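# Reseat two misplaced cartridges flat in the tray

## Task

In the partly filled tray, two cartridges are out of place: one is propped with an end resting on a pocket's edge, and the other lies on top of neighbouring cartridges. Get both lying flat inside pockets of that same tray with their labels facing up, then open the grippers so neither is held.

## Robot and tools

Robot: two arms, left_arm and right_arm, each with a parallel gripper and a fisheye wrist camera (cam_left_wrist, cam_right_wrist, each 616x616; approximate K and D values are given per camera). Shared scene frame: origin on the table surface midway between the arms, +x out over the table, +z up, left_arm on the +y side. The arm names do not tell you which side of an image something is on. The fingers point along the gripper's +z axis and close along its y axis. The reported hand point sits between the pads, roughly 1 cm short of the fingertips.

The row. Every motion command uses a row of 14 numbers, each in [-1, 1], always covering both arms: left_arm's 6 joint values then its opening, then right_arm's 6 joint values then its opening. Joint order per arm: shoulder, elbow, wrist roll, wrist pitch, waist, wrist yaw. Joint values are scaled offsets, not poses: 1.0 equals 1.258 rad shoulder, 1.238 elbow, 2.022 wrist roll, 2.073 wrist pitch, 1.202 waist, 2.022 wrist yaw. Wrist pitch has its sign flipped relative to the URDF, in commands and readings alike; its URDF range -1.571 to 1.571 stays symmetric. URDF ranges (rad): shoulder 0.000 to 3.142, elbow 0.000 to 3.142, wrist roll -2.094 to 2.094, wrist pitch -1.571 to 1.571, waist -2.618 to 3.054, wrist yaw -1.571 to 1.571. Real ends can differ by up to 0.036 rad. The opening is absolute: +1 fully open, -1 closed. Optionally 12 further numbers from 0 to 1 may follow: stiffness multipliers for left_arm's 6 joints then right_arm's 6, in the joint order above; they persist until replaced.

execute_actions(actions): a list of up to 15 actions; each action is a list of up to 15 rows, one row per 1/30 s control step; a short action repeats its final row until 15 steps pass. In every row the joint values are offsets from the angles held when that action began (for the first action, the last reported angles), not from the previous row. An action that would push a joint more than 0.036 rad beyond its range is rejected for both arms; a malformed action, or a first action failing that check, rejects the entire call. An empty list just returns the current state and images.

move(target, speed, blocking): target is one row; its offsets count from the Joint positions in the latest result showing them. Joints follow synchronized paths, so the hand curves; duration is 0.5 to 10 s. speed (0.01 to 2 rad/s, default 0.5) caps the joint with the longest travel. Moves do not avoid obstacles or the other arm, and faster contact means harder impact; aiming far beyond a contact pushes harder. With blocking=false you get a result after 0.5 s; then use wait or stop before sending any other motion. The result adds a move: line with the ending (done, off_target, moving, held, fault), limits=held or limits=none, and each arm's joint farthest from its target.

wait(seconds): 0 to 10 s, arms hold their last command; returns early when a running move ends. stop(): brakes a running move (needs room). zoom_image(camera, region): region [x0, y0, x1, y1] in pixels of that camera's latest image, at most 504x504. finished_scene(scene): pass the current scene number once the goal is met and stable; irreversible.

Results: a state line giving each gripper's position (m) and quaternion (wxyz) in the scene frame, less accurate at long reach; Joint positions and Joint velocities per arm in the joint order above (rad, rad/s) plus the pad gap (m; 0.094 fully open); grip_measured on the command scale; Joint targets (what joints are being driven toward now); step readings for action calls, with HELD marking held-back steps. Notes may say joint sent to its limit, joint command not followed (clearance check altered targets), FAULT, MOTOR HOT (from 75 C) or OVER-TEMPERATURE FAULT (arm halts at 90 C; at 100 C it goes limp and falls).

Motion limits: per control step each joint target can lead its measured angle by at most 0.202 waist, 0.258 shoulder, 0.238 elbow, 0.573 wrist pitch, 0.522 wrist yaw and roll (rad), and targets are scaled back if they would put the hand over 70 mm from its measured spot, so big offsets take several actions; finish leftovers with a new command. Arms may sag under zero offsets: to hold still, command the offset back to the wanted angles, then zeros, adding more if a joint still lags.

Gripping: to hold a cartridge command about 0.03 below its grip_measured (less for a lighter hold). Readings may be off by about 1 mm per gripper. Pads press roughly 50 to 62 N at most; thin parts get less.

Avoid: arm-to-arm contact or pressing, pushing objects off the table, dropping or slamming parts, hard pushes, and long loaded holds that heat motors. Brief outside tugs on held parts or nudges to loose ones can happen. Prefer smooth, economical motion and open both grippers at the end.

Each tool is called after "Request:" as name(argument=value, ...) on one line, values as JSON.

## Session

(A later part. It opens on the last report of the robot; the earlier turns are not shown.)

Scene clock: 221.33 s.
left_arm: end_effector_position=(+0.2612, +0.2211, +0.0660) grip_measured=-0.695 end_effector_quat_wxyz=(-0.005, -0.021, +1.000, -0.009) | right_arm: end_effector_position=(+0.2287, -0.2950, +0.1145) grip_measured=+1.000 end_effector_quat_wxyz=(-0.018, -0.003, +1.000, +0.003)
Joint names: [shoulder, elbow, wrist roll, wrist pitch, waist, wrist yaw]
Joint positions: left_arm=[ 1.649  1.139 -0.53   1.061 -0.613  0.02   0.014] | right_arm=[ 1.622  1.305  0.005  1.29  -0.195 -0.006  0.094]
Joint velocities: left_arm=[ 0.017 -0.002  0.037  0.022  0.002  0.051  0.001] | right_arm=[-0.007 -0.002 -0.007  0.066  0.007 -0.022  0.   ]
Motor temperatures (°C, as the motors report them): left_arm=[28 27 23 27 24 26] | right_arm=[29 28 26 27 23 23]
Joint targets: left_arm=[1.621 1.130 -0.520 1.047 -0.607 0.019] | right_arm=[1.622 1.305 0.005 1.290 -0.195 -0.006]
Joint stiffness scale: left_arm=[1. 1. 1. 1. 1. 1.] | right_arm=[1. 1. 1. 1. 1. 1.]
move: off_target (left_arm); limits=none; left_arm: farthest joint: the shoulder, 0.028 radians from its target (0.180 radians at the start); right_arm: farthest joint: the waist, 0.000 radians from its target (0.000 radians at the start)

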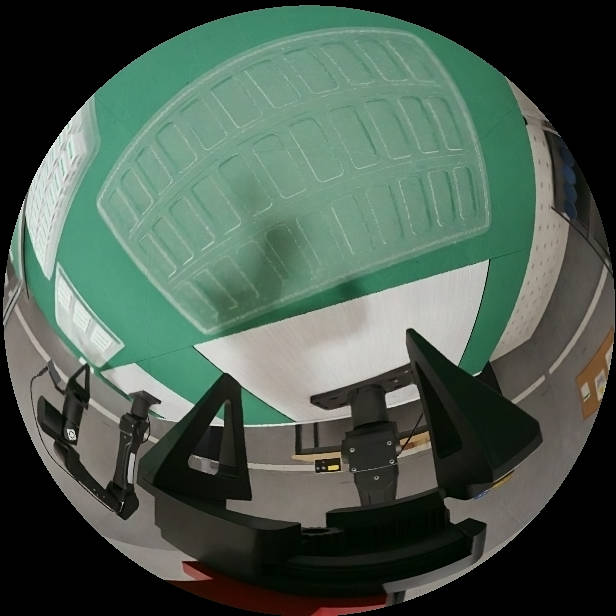

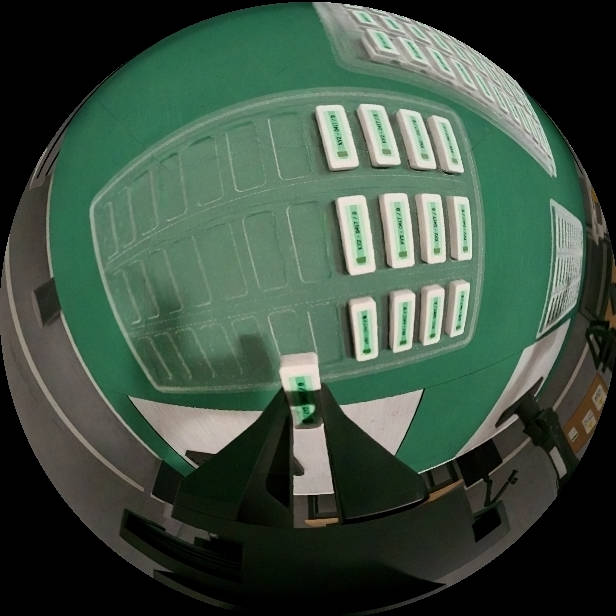

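Request:
move(target=[-0.055,-0.155,0,-0.066,-0.006,0,-0.75, 0,0,0,0,0,0,1], speed=0.3)

Scene clock: 233.83 s.
left_arm: end_effector_position=(+0.2417, +0.2323, +0.0328) grip_measured=-0.695 end_effector_quat_wxyz=(-0.002, -0.021, +1.000, -0.007) | right_arm: end_effector_position=(+0.2287, -0.2950, +0.1145) grip_measured=+1.000 end_effector_quat_wxyz=(-0.018, -0.003, +1.000, +0.003)
Joint names: [shoulder, elbow, wrist roll, wrist pitch, waist, wrist yaw]
Joint positions: left_arm=[ 1.606  0.953 -0.529  0.915 -0.614  0.015  0.014] | right_arm=[ 1.622  1.305  0.005  1.29  -0.195 -0.006  0.094]
Joint velocities: left_arm=[-0.002  0.007 -0.022 -0.051  0.022 -0.007 -0.002] | right_arm=[ 0.002 -0.007 -0.007  0.022  0.012  0.066  0.   ]
Motor temperatures (°C, as the motors report them): left_arm=[28 26 23 27 24 26] | right_arm=[29 28 26 27 23 23]
Joint targets: left_arm=[1.580 0.947 -0.530 0.924 -0.621 0.020] | right_arm=[1.622 1.305 0.005 1.290 -0.195 -0.006]
Joint stiffness scale: left_arm=[1. 1. 1. 1. 1. 1.] | right_arm=[1. 1. 1. 1. 1. 1.]
move: off_target (left_arm); limits=none; left_arm: farthest joint: the shoulder, 0.026 radians from its target (0.070 radians at the start); right_arm: farthest joint: the waist, 0.000 radians from its target (0.000 radians at the start)

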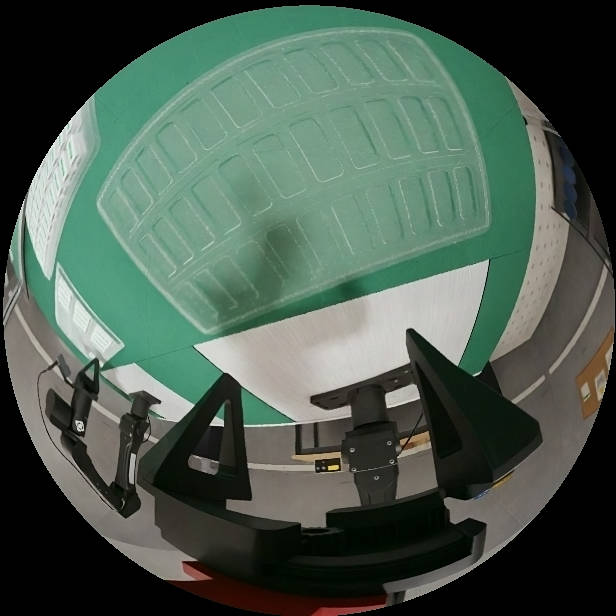

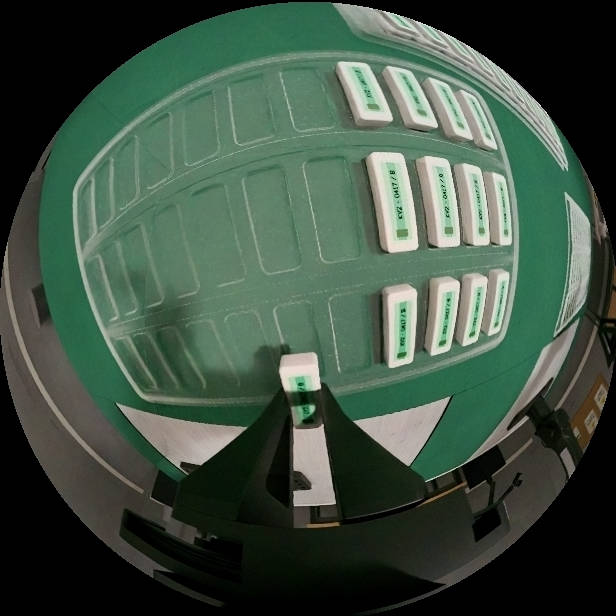

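Request:
zoom_image(camera="cam_right_wrist", region=[200,40,520,440])

Region (200, 40, 520, 440) of cam_right_wrist's 616x616 image, scaled by 1.260, with more detail than that image has; it fills the left 403 columns of this view, and the rest is white.

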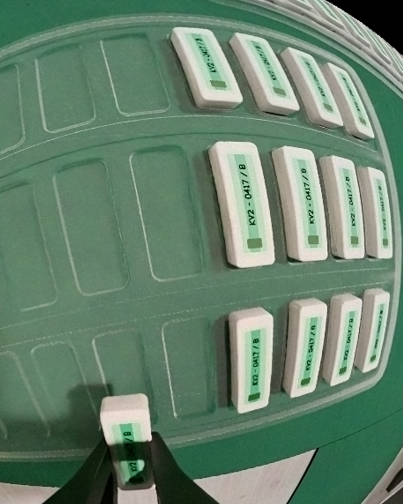

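Request:
move(target=[0.02,-0.012,0,-0.022,0,0,-0.75, 0,0,0,0,0,0,1], speed=0.15)

Scene clock: 246.97 s.
left_arm: end_effector_position=(+0.2467, +0.2296, +0.0274) grip_measured=-0.695 end_effector_quat_wxyz=(+0.001, -0.021, +1.000, -0.010) | right_arm: end_effector_position=(+0.2287, -0.2950, +0.1145) grip_measured=+1.000 end_effector_quat_wxyz=(-0.018, -0.003, +1.000, +0.003)
Joint names: [shoulder, elbow, wrist roll, wrist pitch, waist, wrist yaw]
Joint positions: left_arm=[ 1.628  0.953 -0.529  0.884 -0.614  0.016  0.014] | right_arm=[ 1.622  1.305  0.005  1.29  -0.195 -0.006  0.094]
Joint velocities: left_arm=[ 0.002 -0.002 -0.022 -0.037 -0.002 -0.051 -0.   ] | right_arm=[ 0.007 -0.017 -0.022  0.066 -0.012  0.007  0.   ]
Motor temperatures (°C, as the motors report them): left_arm=[28 26 23 27 24 26] | right_arm=[29 28 26 27 23 23]
Joint targets: left_arm=[1.631 0.938 -0.529 0.869 -0.614 0.015] | right_arm=[1.622 1.305 0.005 1.290 -0.195 -0.006]
Joint stiffness scale: left_arm=[1. 1. 1. 1. 1. 1.] | right_arm=[1. 1. 1. 1. 1. 1.]
move: done; limits=none; left_arm: farthest joint: the elbow, 0.015 radians from its target (0.015 radians at the start); right_arm: farthest joint: the waist, 0.000 radians from its target (0.000 radians at the start)

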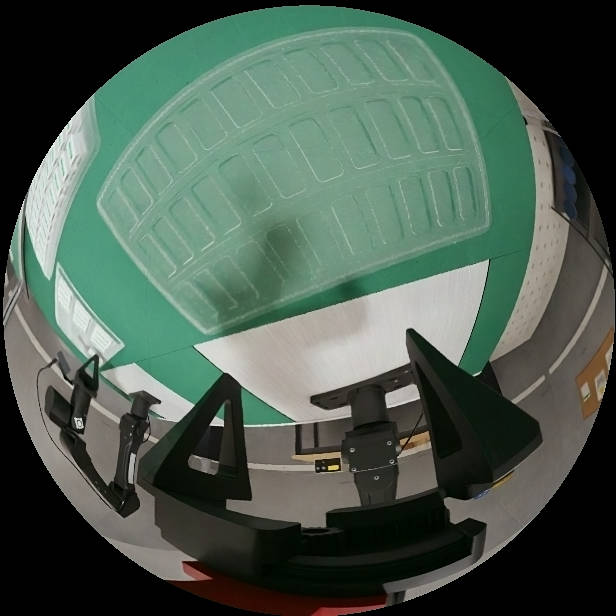

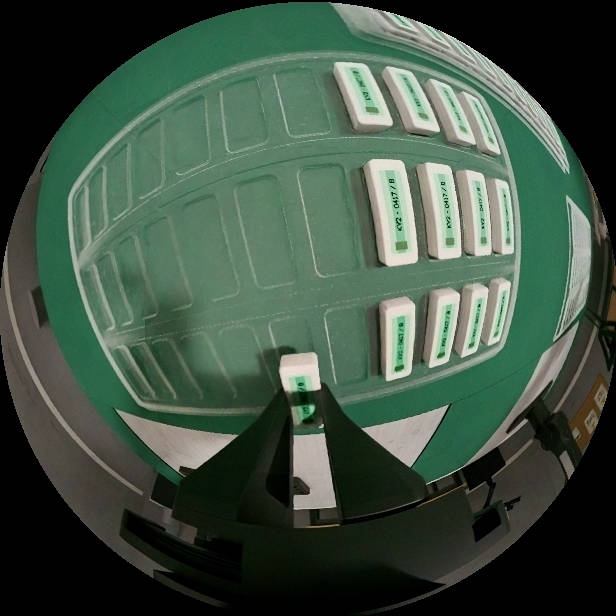

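Request:
move(target=[0.004,-0.035,0,-0.02,0,0,-0.75, 0,0,0,0,0,0,1], speed=0.1)

Request:
zoom_image(camera="cam_right_wrist", region=[200,250,440,450])

Scene clock: 253.03 s.
left_arm: end_effector_position=(+0.2413, +0.2325, +0.0195) grip_measured=-0.695 end_effector_quat_wxyz=(-0.003, -0.021, +1.000, -0.007) | right_arm: end_effector_position=(+0.2287, -0.2950, +0.1145) grip_measured=+1.000 end_effector_quat_wxyz=(-0.018, -0.003, +1.000, +0.003)
Joint names: [shoulder, elbow, wrist roll, wrist pitch, waist, wrist yaw]
Joint positions: left_arm=[ 1.628  0.918 -0.529  0.858 -0.614  0.016  0.014] | right_arm=[ 1.622  1.305  0.005  1.29  -0.195 -0.006  0.094]
Joint velocities: left_arm=[ 0.012  0.002  0.007  0.037 -0.012 -0.051 -0.001] | right_arm=[ 0.002 -0.002  0.022 -0.007  0.002 -0.095  0.   ]
Motor temperatures (°C, as the motors report them): left_arm=[28 26 23 27 24 26] | right_arm=[29 28 26 27 23 23]
Joint targets: left_arm=[1.633 0.909 -0.529 0.843 -0.614 0.016] | right_arm=[1.622 1.305 0.005 1.290 -0.195 -0.006]
Joint stiffness scale: left_arm=[1. 1. 1. 1. 1. 1.] | right_arm=[1. 1. 1. 1. 1. 1.]
move: done; limits=none; left_arm: farthest joint: the wrist pitch, 0.015 radians from its target (0.041 radians at the start); right_arm: farthest joint: the waist, 0.000 radians from its target (0.000 radians at the start)

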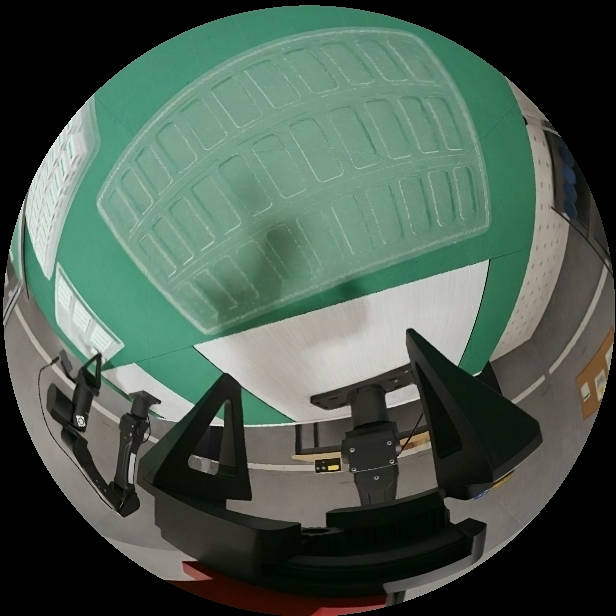

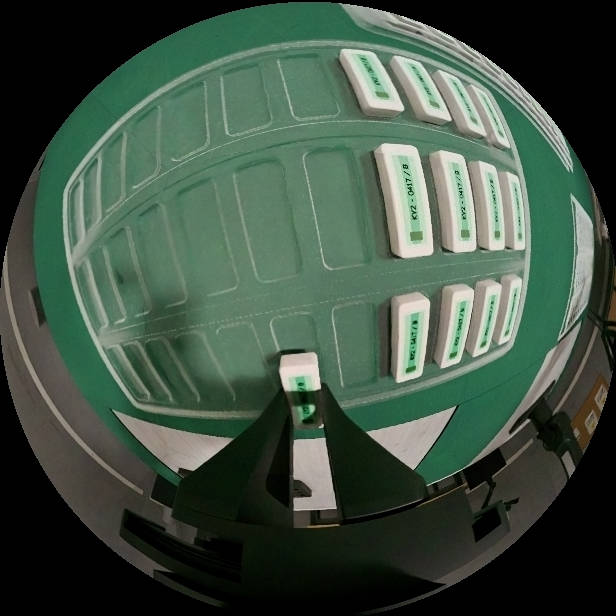

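Region (200, 250, 440, 450) of cam_right_wrist's 616x616 image, scaled by 2.100, with more detail than that image has.

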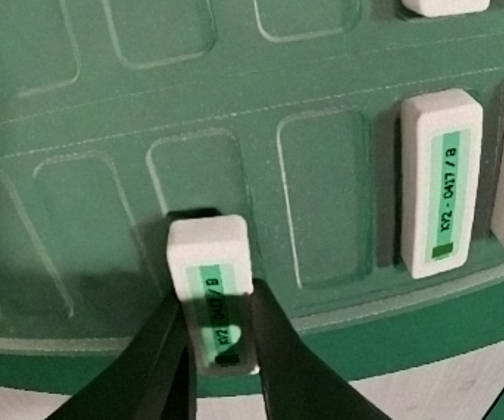

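Request:
move(target=[0.036,0.072,-0.022,0.008,0.027,0,-0.75, 0,0,0,0,0,0,1], speed=0.15)

Request:
zoom_image(camera="cam_right_wrist", region=[200,250,440,450])

Scene clock: 265.97 s.
left_arm: end_effector_position=(+0.2584, +0.2312, +0.0229) grip_measured=-0.695 end_effector_quat_wxyz=(+0.002, -0.051, +0.999, -0.010) | right_arm: end_effector_position=(+0.2287, -0.2950, +0.1145) grip_measured=+1.000 end_effector_quat_wxyz=(-0.018, -0.003, +1.000, +0.003)
Joint names: [shoulder, elbow, wrist roll, wrist pitch, waist, wrist yaw]
Joint positions: left_arm=[ 1.669  0.978 -0.565  0.865 -0.589  0.016  0.014] | right_arm=[ 1.622  1.305  0.005  1.29  -0.195 -0.006  0.094]
Joint velocities: left_arm=[-0.012 -0.017 -0.066  0.037  0.002  0.081 -0.001] | right_arm=[ 0.007 -0.017 -0.037 -0.037  0.002 -0.007  0.   ]
Motor temperatures (°C, as the motors report them): left_arm=[27 26 23 27 24 26] | right_arm=[29 28 26 27 23 23]
Joint targets: left_arm=[1.673 1.007 -0.574 0.875 -0.582 0.015] | right_arm=[1.622 1.305 0.005 1.290 -0.195 -0.006]
Joint stiffness scale: left_arm=[1. 1. 1. 1. 1. 1.] | right_arm=[1. 1. 1. 1. 1. 1.]
move: off_target (left_arm); limits=none; left_arm: farthest joint: the elbow, 0.030 radians from its target (0.090 radians at the start); right_arm: farthest joint: the waist, 0.000 radians from its target (0.000 radians at the start)

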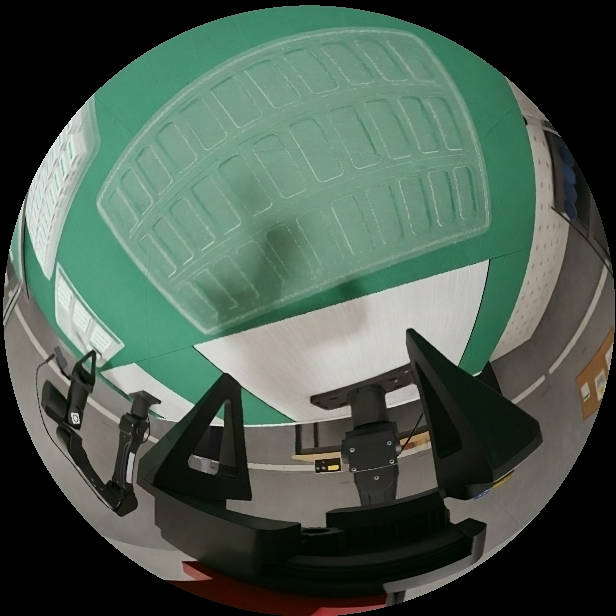

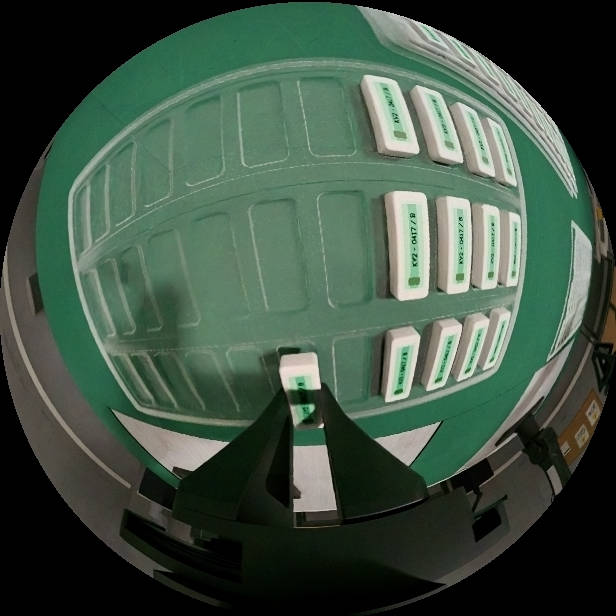

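Region (200, 250, 440, 450) of cam_right_wrist's 616x616 image, scaled by 2.100, with more detail than that image has.

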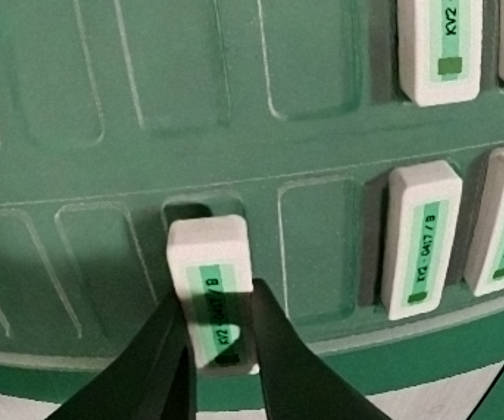

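Request:
move(target=[0.016,-0.026,0,-0.027,0.012,0,-0.75, 0,0,0,0,0,0,1], speed=0.08)

Request:
zoom_image(camera="cam_right_wrist", region=[200,250,440,450])

Scene clock: 270.13 s.
left_arm: end_effector_position=(+0.2581, +0.2325, +0.0152) grip_measured=-0.695 end_effector_quat_wxyz=(+0.000, -0.054, +0.999, -0.010) | right_arm: end_effector_position=(+0.2287, -0.2950, +0.1145) grip_measured=+1.000 end_effector_quat_wxyz=(-0.018, -0.003, +1.000, +0.003)
Joint names: [shoulder, elbow, wrist roll, wrist pitch, waist, wrist yaw]
Joint positions: left_arm=[ 1.683  0.959 -0.565  0.836 -0.584  0.017  0.014] | right_arm=[ 1.622  1.305  0.005  1.29  -0.195 -0.006  0.094]
Joint velocities: left_arm=[ 0.007 -0.012  0.007  0.081 -0.002 -0.022 -0.001] | right_arm=[ 0.002 -0.002  0.037  0.022  0.002  0.022  0.   ]
Motor temperatures (°C, as the motors report them): left_arm=[27 26 23 27 24 26] | right_arm=[29 28 26 27 23 23]
Joint targets: left_arm=[1.690 0.945 -0.564 0.809 -0.575 0.015] | right_arm=[1.622 1.305 0.005 1.290 -0.195 -0.006]
Joint stiffness scale: left_arm=[1. 1. 1. 1. 1. 1.] | right_arm=[1. 1. 1. 1. 1. 1.]
move: off_target (left_arm); limits=none; left_arm: farthest joint: the wrist pitch, 0.027 radians from its target (0.056 radians at the start); right_arm: farthest joint: the waist, 0.000 radians from its target (0.000 radians at the start)

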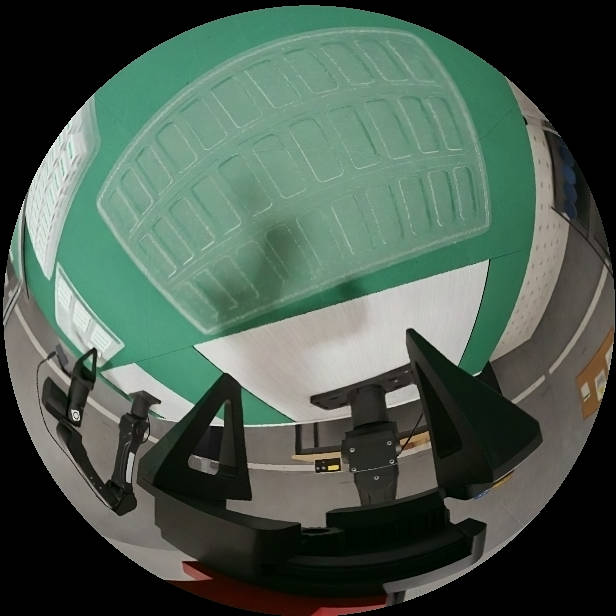

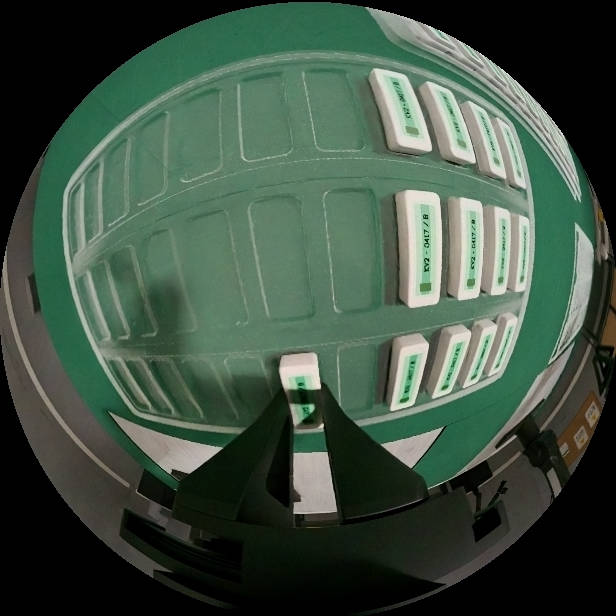

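Region (200, 250, 440, 450) of cam_right_wrist's 616x616 image, scaled by 2.100, with more detail than that image has.

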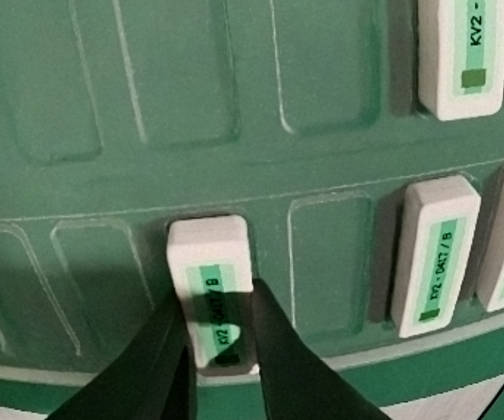

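Looks aligned. Release and lift.

Request:
move(target=[0,0.01,0,0,0,0,-0.45, 0,0,0,0,0,0,1])

Request:
move(target=[0,0.2,0,0.115,0,0,-0.45, 0,0,0,0,0,0,1])

Request:
zoom_image(camera="cam_right_wrist", region=[180,120,500,440])

Scene clock: 274.37 s.
left_arm: end_effector_position=(+0.2582, +0.2314, +0.0152) grip_measured=-0.453 end_effector_quat_wxyz=(-0.000, -0.054, +0.998, -0.013) | right_arm: end_effector_position=(+0.2287, -0.2950, +0.1145) grip_measured=+1.000 end_effector_quat_wxyz=(-0.018, -0.003, +1.000, +0.003)
Joint names: [shoulder, elbow, wrist roll, wrist pitch, waist, wrist yaw]
Joint positions: left_arm=[ 1.683  0.959 -0.565  0.834 -0.584  0.023  0.026] | right_arm=[ 1.622  1.305  0.005  1.29  -0.195 -0.006  0.094]
Joint velocities: left_arm=[-0.002  0.007 -0.022  0.007 -0.007  0.037  0.001] | right_arm=[-0.012 -0.007  0.022  0.022 -0.012 -0.007  0.   ]
Motor temperatures (°C, as the motors report them): left_arm=[27 26 23 27 24 26] | right_arm=[29 28 26 27 23 23]
Joint targets: left_arm=[1.683 0.972 -0.565 0.836 -0.584 0.017] | right_arm=[1.622 1.305 0.005 1.290 -0.195 -0.006]
Joint stiffness scale: left_arm=[1. 1. 1. 1. 1. 1.] | right_arm=[1. 1. 1. 1. 1. 1.]
move: done; limits=none; left_arm: farthest joint: the elbow, 0.012 radians from its target (0.012 radians at the start); right_arm: farthest joint: the waist, 0.000 radians from its target (0.000 radians at the start)

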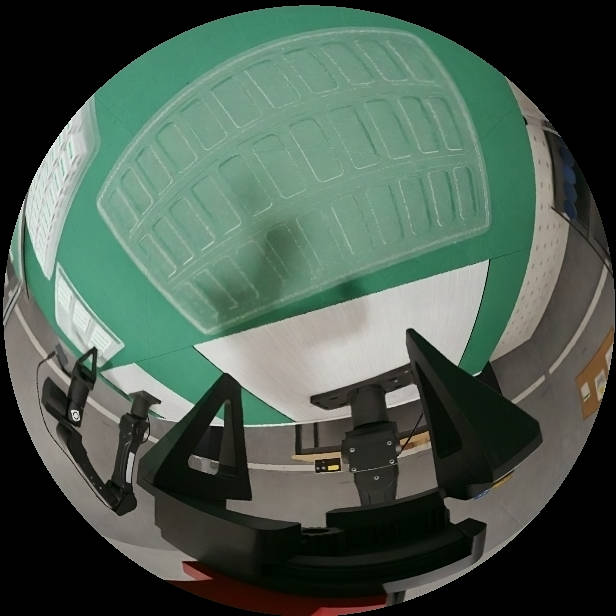

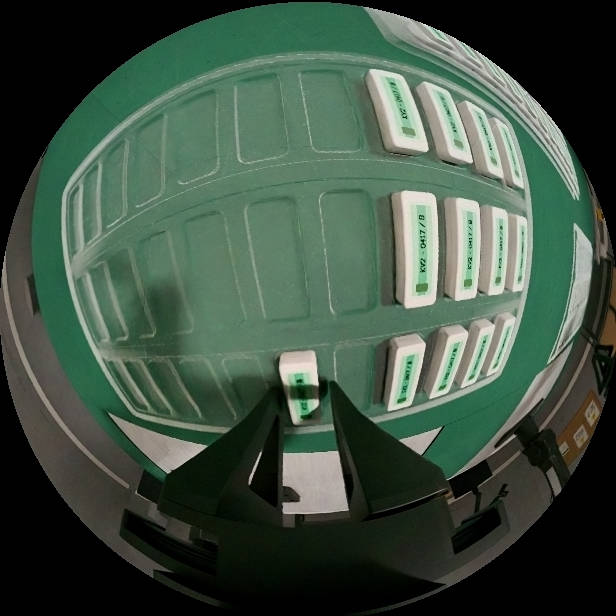

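Scene clock: 275.63 s.
left_arm: end_effector_position=(+0.2749, +0.2230, +0.0672) grip_measured=-0.453 end_effector_quat_wxyz=(-0.003, -0.054, +0.998, -0.012) | right_arm: end_effector_position=(+0.2287, -0.2950, +0.1145) grip_measured=+1.000 end_effector_quat_wxyz=(-0.018, -0.003, +1.000, +0.003)
Joint names: [shoulder, elbow, wrist roll, wrist pitch, waist, wrist yaw]
Joint positions: left_arm=[ 1.683  1.181 -0.565  1.063 -0.584  0.023  0.026] | right_arm=[ 1.622  1.305  0.005  1.29  -0.195 -0.006  0.094]
Joint velocities: left_arm=[-0.007  0.017 -0.066  0.037 -0.012  0.022 -0.003] | right_arm=[-0.007  0.012 -0.037 -0.007 -0.007  0.007  0.   ]
Motor temperatures (°C, as the motors report them): left_arm=[27 26 23 27 24 26] | right_arm=[29 28 26 27 23 23]
Joint targets: left_arm=[1.683 1.207 -0.565 1.072 -0.584 0.023] | right_arm=[1.622 1.305 0.005 1.290 -0.195 -0.006]
Joint stiffness scale: left_arm=[1. 1. 1. 1. 1. 1.] | right_arm=[1. 1. 1. 1. 1. 1.]
move: off_target (left_arm); limits=none; left_arm: farthest joint: the elbow, 0.025 radians from its target (0.247 radians at the start); right_arm: farthest joint: the waist, 0.000 radians from its target (0.000 radians at the start)

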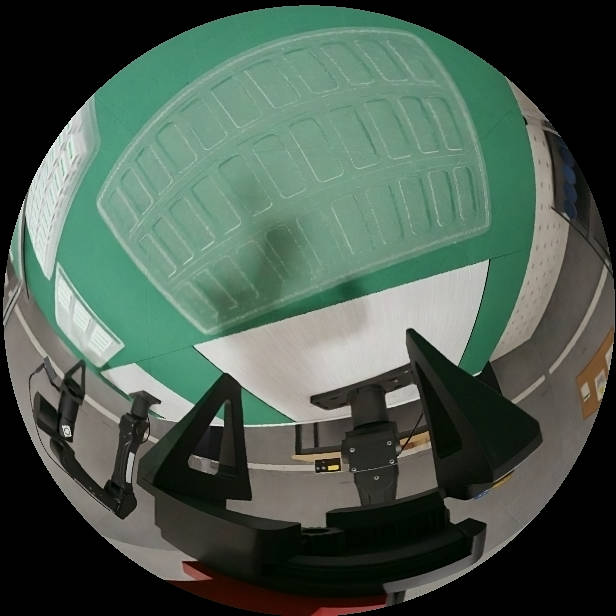

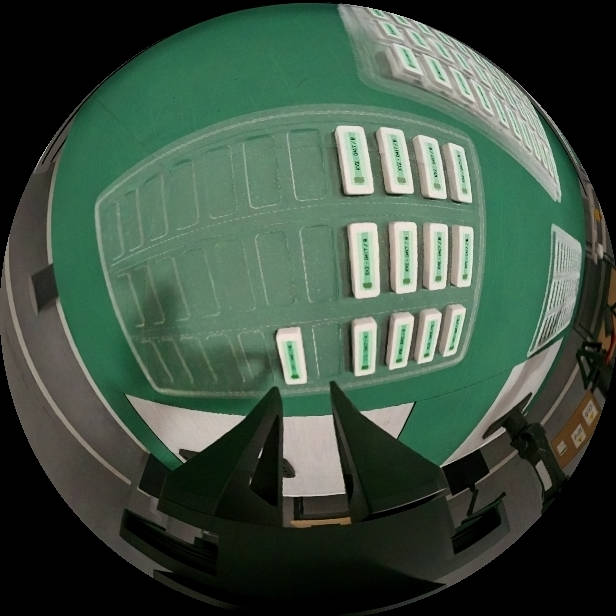

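Region (180, 120, 500, 440) of cam_right_wrist's 616x616 image, scaled by 1.575, with more detail than that image has.

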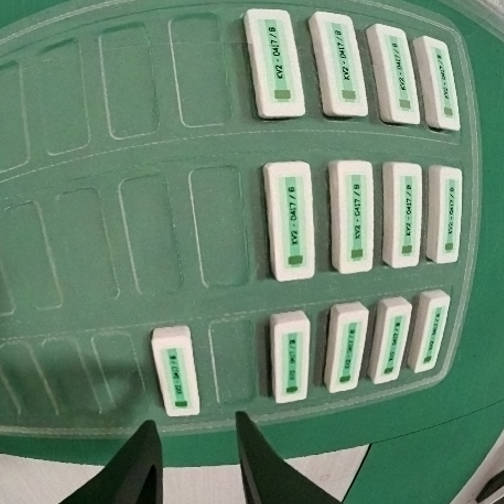

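Request:
move(target=[0.12,0.115,-0.705,-0.013,0.022,0,-0.45, 0,0,0,0,0,0,1], speed=1)

Request:
zoom_image(camera="cam_right_wrist", region=[150,200,500,450])

Scene clock: 289.50 s.
left_arm: end_effector_position=(+0.3064, +0.2143, +0.0512) grip_measured=-0.453 end_effector_quat_wxyz=(-0.013, -0.697, +0.717, +0.000) | right_arm: end_effector_position=(+0.2287, -0.2950, +0.1145) grip_measured=+1.000 end_effector_quat_wxyz=(-0.018, -0.003, +1.000, +0.003)
Joint names: [shoulder, elbow, wrist roll, wrist pitch, waist, wrist yaw]
Joint positions: left_arm=[ 1.832  1.293 -1.981  1.042 -0.565  0.023  0.026] | right_arm=[ 1.622  1.305  0.005  1.29  -0.195 -0.006  0.094]
Joint velocities: left_arm=[ 0.002 -0.007 -0.051 -0.022 -0.002  0.007 -0.   ] | right_arm=[ 0.007 -0.007 -0.007 -0.022  0.007  0.051  0.   ]
Motor temperatures (°C, as the motors report them): left_arm=[28 27 23 27 24 26] | right_arm=[29 28 26 27 23 23]
Joint targets: left_arm=[1.834 1.324 -1.991 1.036 -0.557 0.023] | right_arm=[1.622 1.305 0.005 1.290 -0.195 -0.006]
Joint stiffness scale: left_arm=[1. 1. 1. 1. 1. 1.] | right_arm=[1. 1. 1. 1. 1. 1.]
move: off_target (left_arm); limits=none; left_arm: farthest joint: the elbow, 0.030 radians from its target (0.142 radians at the start); right_arm: farthest joint: the waist, 0.000 radians from its target (0.000 radians at the start)

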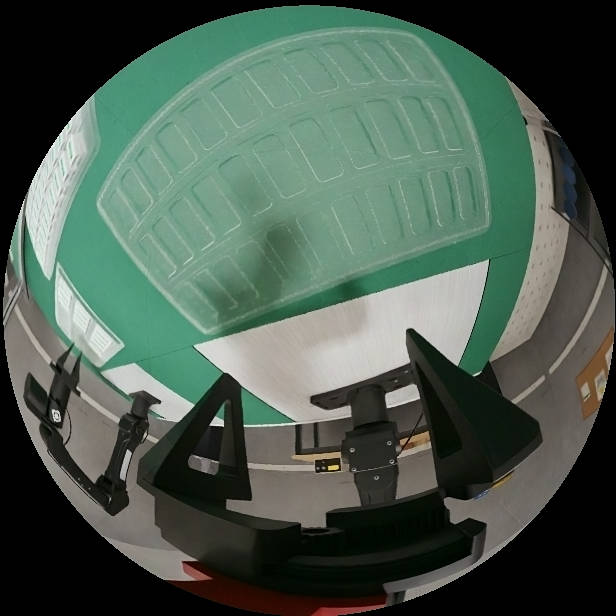

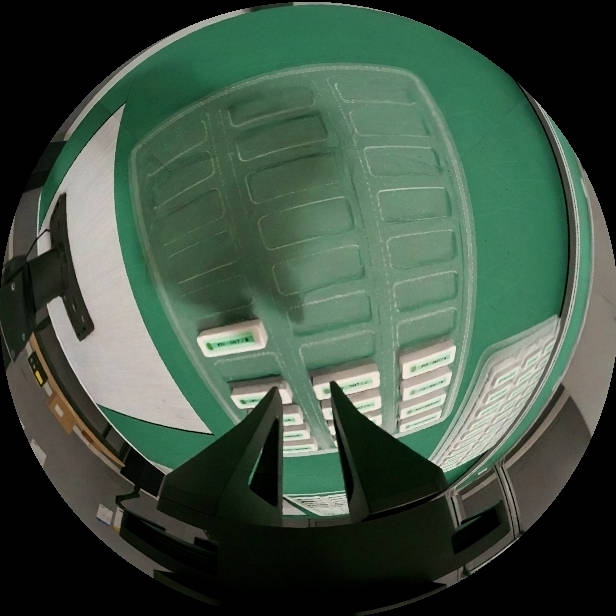

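Region (150, 200, 500, 450) of cam_right_wrist's 616x616 image, scaled by 1.440, with more detail than that image has; it fills the top 360 rows of this view, and the rest is white.

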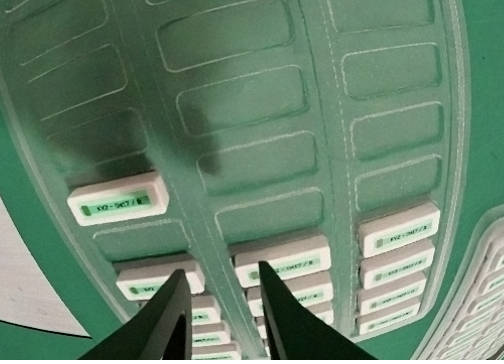

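Request:
move(target=[-0.059,-0.05,0.08,-0.011,0.15,0,1, 0,0,0,0,0,0,1], speed=1)

Request:
zoom_image(camera="cam_right_wrist", region=[190,300,470,500])

Scene clock: 297.53 s.
left_arm: end_effector_position=(+0.3178, +0.2718, +0.0536) grip_measured=+1.000 end_effector_quat_wxyz=(-0.011, -0.707, +0.707, -0.008) | right_arm: end_effector_position=(+0.2287, -0.2950, +0.1145) grip_measured=+1.000 end_effector_quat_wxyz=(-0.018, -0.003, +1.000, +0.003)
Joint names: [shoulder, elbow, wrist roll, wrist pitch, waist, wrist yaw]
Joint positions: left_arm=[ 1.783  1.242 -1.828  1.027 -0.383  0.028  0.094] | right_arm=[ 1.622  1.305  0.005  1.29  -0.195 -0.006  0.094]
Joint velocities: left_arm=[-0.002 -0.007  0.022  0.066 -0.017  0.037  0.   ] | right_arm=[-0.017 -0.012  0.037 -0.007 -0.007  0.007  0.   ]
Motor temperatures (°C, as the motors report them): left_arm=[28 27 23 27 24 26] | right_arm=[29 28 26 27 23 23]
Joint targets: left_arm=[1.758 1.231 -1.819 1.019 -0.385 0.023] | right_arm=[1.622 1.305 0.005 1.290 -0.195 -0.006]
Joint stiffness scale: left_arm=[1. 1. 1. 1. 1. 1.] | right_arm=[1. 1. 1. 1. 1. 1.]
move: off_target (left_arm); limits=none; left_arm: farthest joint: the shoulder, 0.026 radians from its target (0.074 radians at the start); right_arm: farthest joint: the waist, 0.000 radians from its target (0.000 radians at the start)

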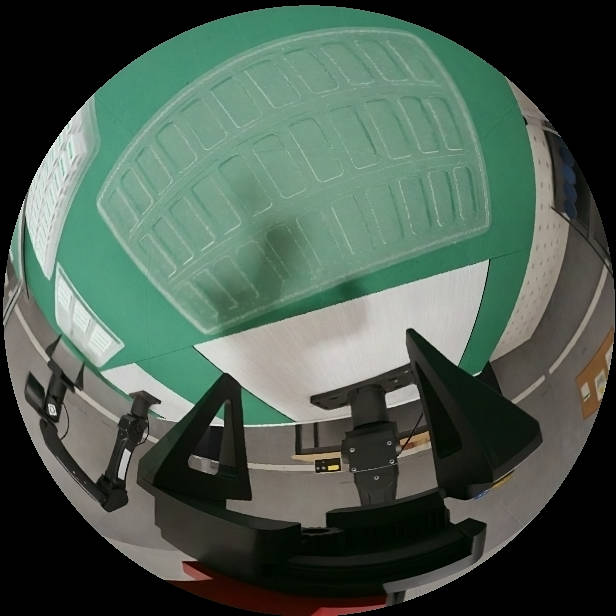

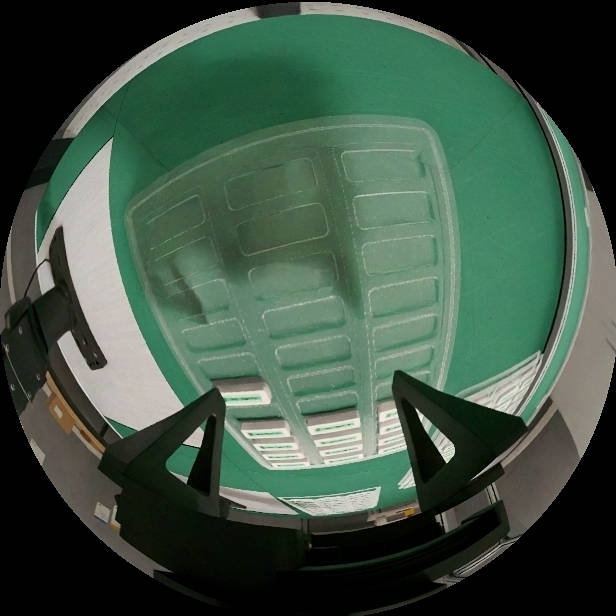

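Region (190, 300, 470, 500) of cam_right_wrist's 616x616 image, scaled by 1.800, with more detail than that image has; it fills the top 360 rows of this view, and the rest is white.

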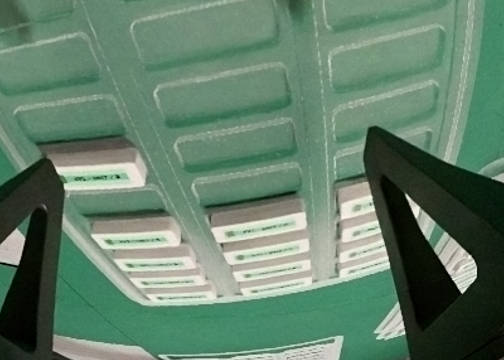

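Request:
move(target=[0.118,0.157,0.617,0.012,-0.19,0,-0.55, 0,0,0,0,0,0,1], speed=1)

Scene clock: 314.10 s.
left_arm: end_effector_position=(+0.3256, +0.1881, +0.0462) grip_measured=-0.547 end_effector_quat_wxyz=(-0.006, -0.055, +0.998, -0.013) | right_arm: end_effector_position=(+0.2287, -0.2950, +0.1145) grip_measured=+1.000 end_effector_quat_wxyz=(-0.018, -0.003, +1.000, +0.003)
Joint names: [shoulder, elbow, wrist roll, wrist pitch, waist, wrist yaw]
Joint positions: left_arm=[ 1.931  1.405 -0.59   1.042 -0.607  0.029  0.021] | right_arm=[ 1.622  1.305  0.005  1.29  -0.195 -0.006  0.094]
Joint velocities: left_arm=[-0.017 -0.007 -0.037 -0.066 -0.022  0.022 -0.001] | right_arm=[ 0.002  0.002  0.037 -0.037  0.002 -0.037  0.   ]
Motor temperatures (°C, as the motors report them): left_arm=[29 27 23 27 24 26] | right_arm=[29 28 26 27 23 23]
Joint targets: left_arm=[1.931 1.436 -0.581 1.052 -0.611 0.028] | right_arm=[1.622 1.305 0.005 1.290 -0.195 -0.006]
Joint stiffness scale: left_arm=[1. 1. 1. 1. 1. 1.] | right_arm=[1. 1. 1. 1. 1. 1.]
move: off_target (left_arm); limits=none; left_arm: farthest joint: the elbow, 0.031 radians from its target (0.194 radians at the start); right_arm: farthest joint: the waist, 0.000 radians from its target (0.000 radians at the start)

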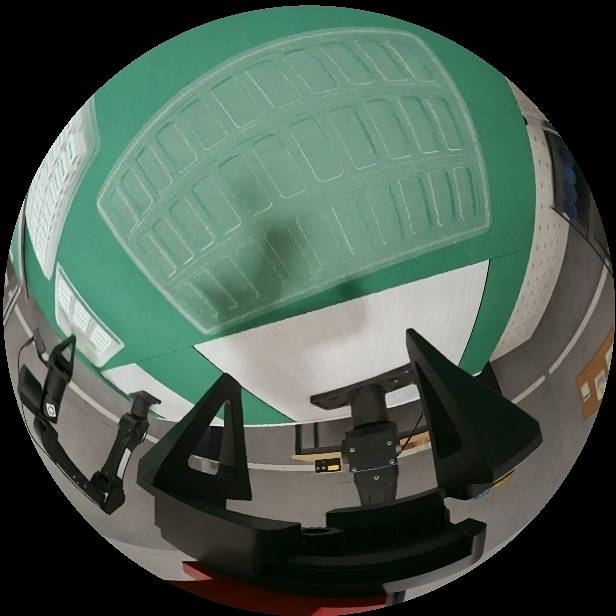

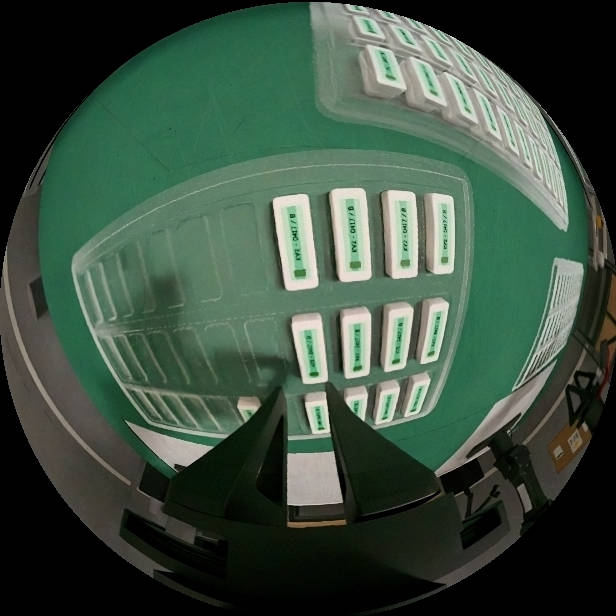

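Request:
move(target=[0.057,0.076,0.012,-0.002,0.026,0,-0.55, 0,0,0,0,0,0,1], speed=0.3)

Scene clock: 323.87 s.
left_arm: end_effector_position=(+0.3428, +0.1898, +0.0367) grip_measured=-0.547 end_effector_quat_wxyz=(-0.010, -0.060, +0.998, -0.011) | right_arm: end_effector_position=(+0.2287, -0.2950, +0.1145) grip_measured=+1.000 end_effector_quat_wxyz=(-0.018, -0.003, +1.000, +0.003)
Joint names: [shoulder, elbow, wrist roll, wrist pitch, waist, wrist yaw]
Joint positions: left_arm=[ 2.003  1.469 -0.575  1.043 -0.581  0.029  0.021] | right_arm=[ 1.622  1.305  0.005  1.29  -0.195 -0.006  0.094]
Joint velocities: left_arm=[-0.022 -0.002 -0.051  0.007 -0.002 -0.037 -0.   ] | right_arm=[-0.012 -0.002  0.007 -0.037  0.002  0.007  0.   ]
Motor temperatures (°C, as the motors report them): left_arm=[29 27 23 27 24 26] | right_arm=[30 29 26 27 23 23]
Joint targets: left_arm=[2.003 1.499 -0.566 1.038 -0.575 0.029] | right_arm=[1.622 1.305 0.005 1.290 -0.195 -0.006]
Joint stiffness scale: left_arm=[1. 1. 1. 1. 1. 1.] | right_arm=[1. 1. 1. 1. 1. 1.]
move: off_target (left_arm); limits=none; left_arm: farthest joint: the elbow, 0.030 radians from its target (0.094 radians at the start); right_arm: farthest joint: the waist, 0.000 radians from its target (0.000 radians at the start)

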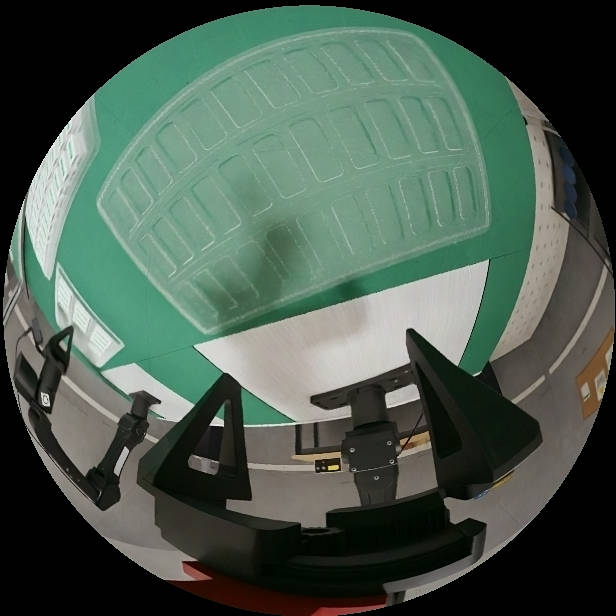

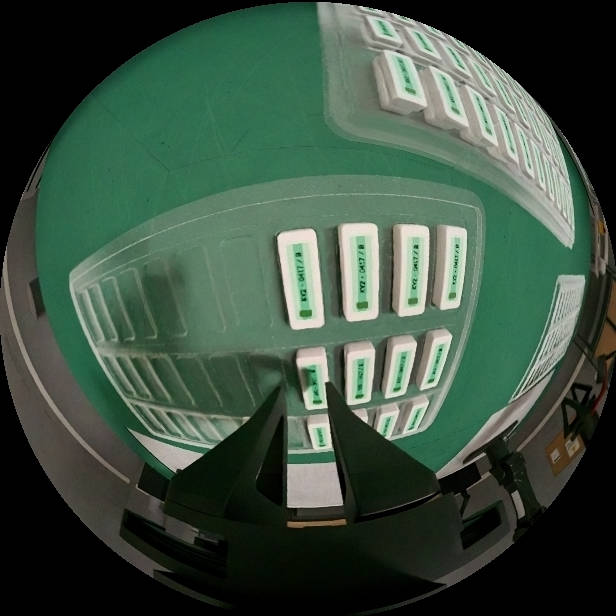

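Request:
move(target=[0.01,-0.043,0,-0.032,-0.012,0,-0.55, 0,0,0,0,0,0,1], speed=0.1)

Request:
zoom_image(camera="cam_right_wrist", region=[200,250,440,450])

Scene clock: 330.37 s.
left_arm: end_effector_position=(+0.3381, +0.1892, +0.0214) grip_measured=-0.547 end_effector_quat_wxyz=(-0.015, -0.057, +0.998, -0.008) | right_arm: end_effector_position=(+0.2287, -0.2950, +0.1145) grip_measured=+1.000 end_effector_quat_wxyz=(-0.018, -0.003, +1.000, +0.003)
Joint names: [shoulder, elbow, wrist roll, wrist pitch, waist, wrist yaw]
Joint positions: left_arm=[ 2.017  1.425 -0.575  0.995 -0.588  0.029  0.021] | right_arm=[ 1.622  1.305  0.005  1.29  -0.195 -0.006  0.094]
Joint velocities: left_arm=[-0.002  0.017  0.022 -0.022 -0.012 -0.066 -0.001] | right_arm=[-0.027  0.012  0.007  0.066 -0.002 -0.007  0.   ]
Motor temperatures (°C, as the motors report them): left_arm=[29 27 23 27 24 26] | right_arm=[30 29 26 27 23 23]
Joint targets: left_arm=[2.016 1.416 -0.575 0.977 -0.595 0.028] | right_arm=[1.622 1.305 0.005 1.290 -0.195 -0.006]
Joint stiffness scale: left_arm=[1. 1. 1. 1. 1. 1.] | right_arm=[1. 1. 1. 1. 1. 1.]
move: done; limits=none; left_arm: farthest joint: the wrist pitch, 0.019 radians from its target (0.066 radians at the start); right_arm: farthest joint: the waist, 0.000 radians from its target (0.000 radians at the start)

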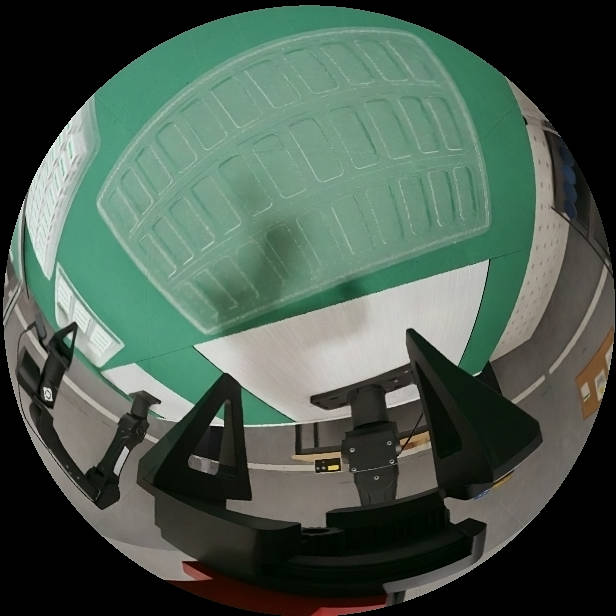

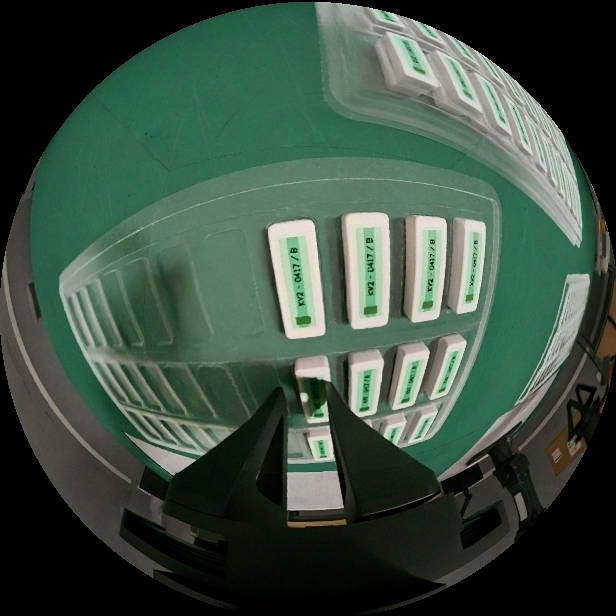

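Region (200, 250, 440, 450) of cam_right_wrist's 616x616 image, scaled by 2.100, with more detail than that image has.

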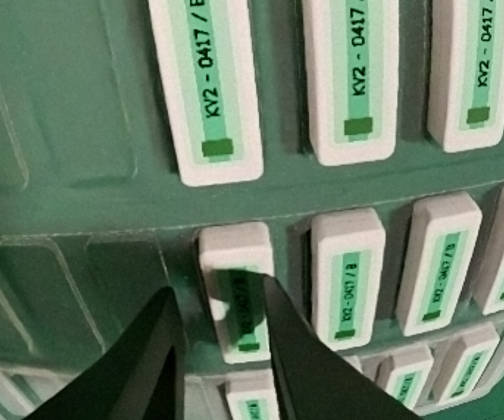

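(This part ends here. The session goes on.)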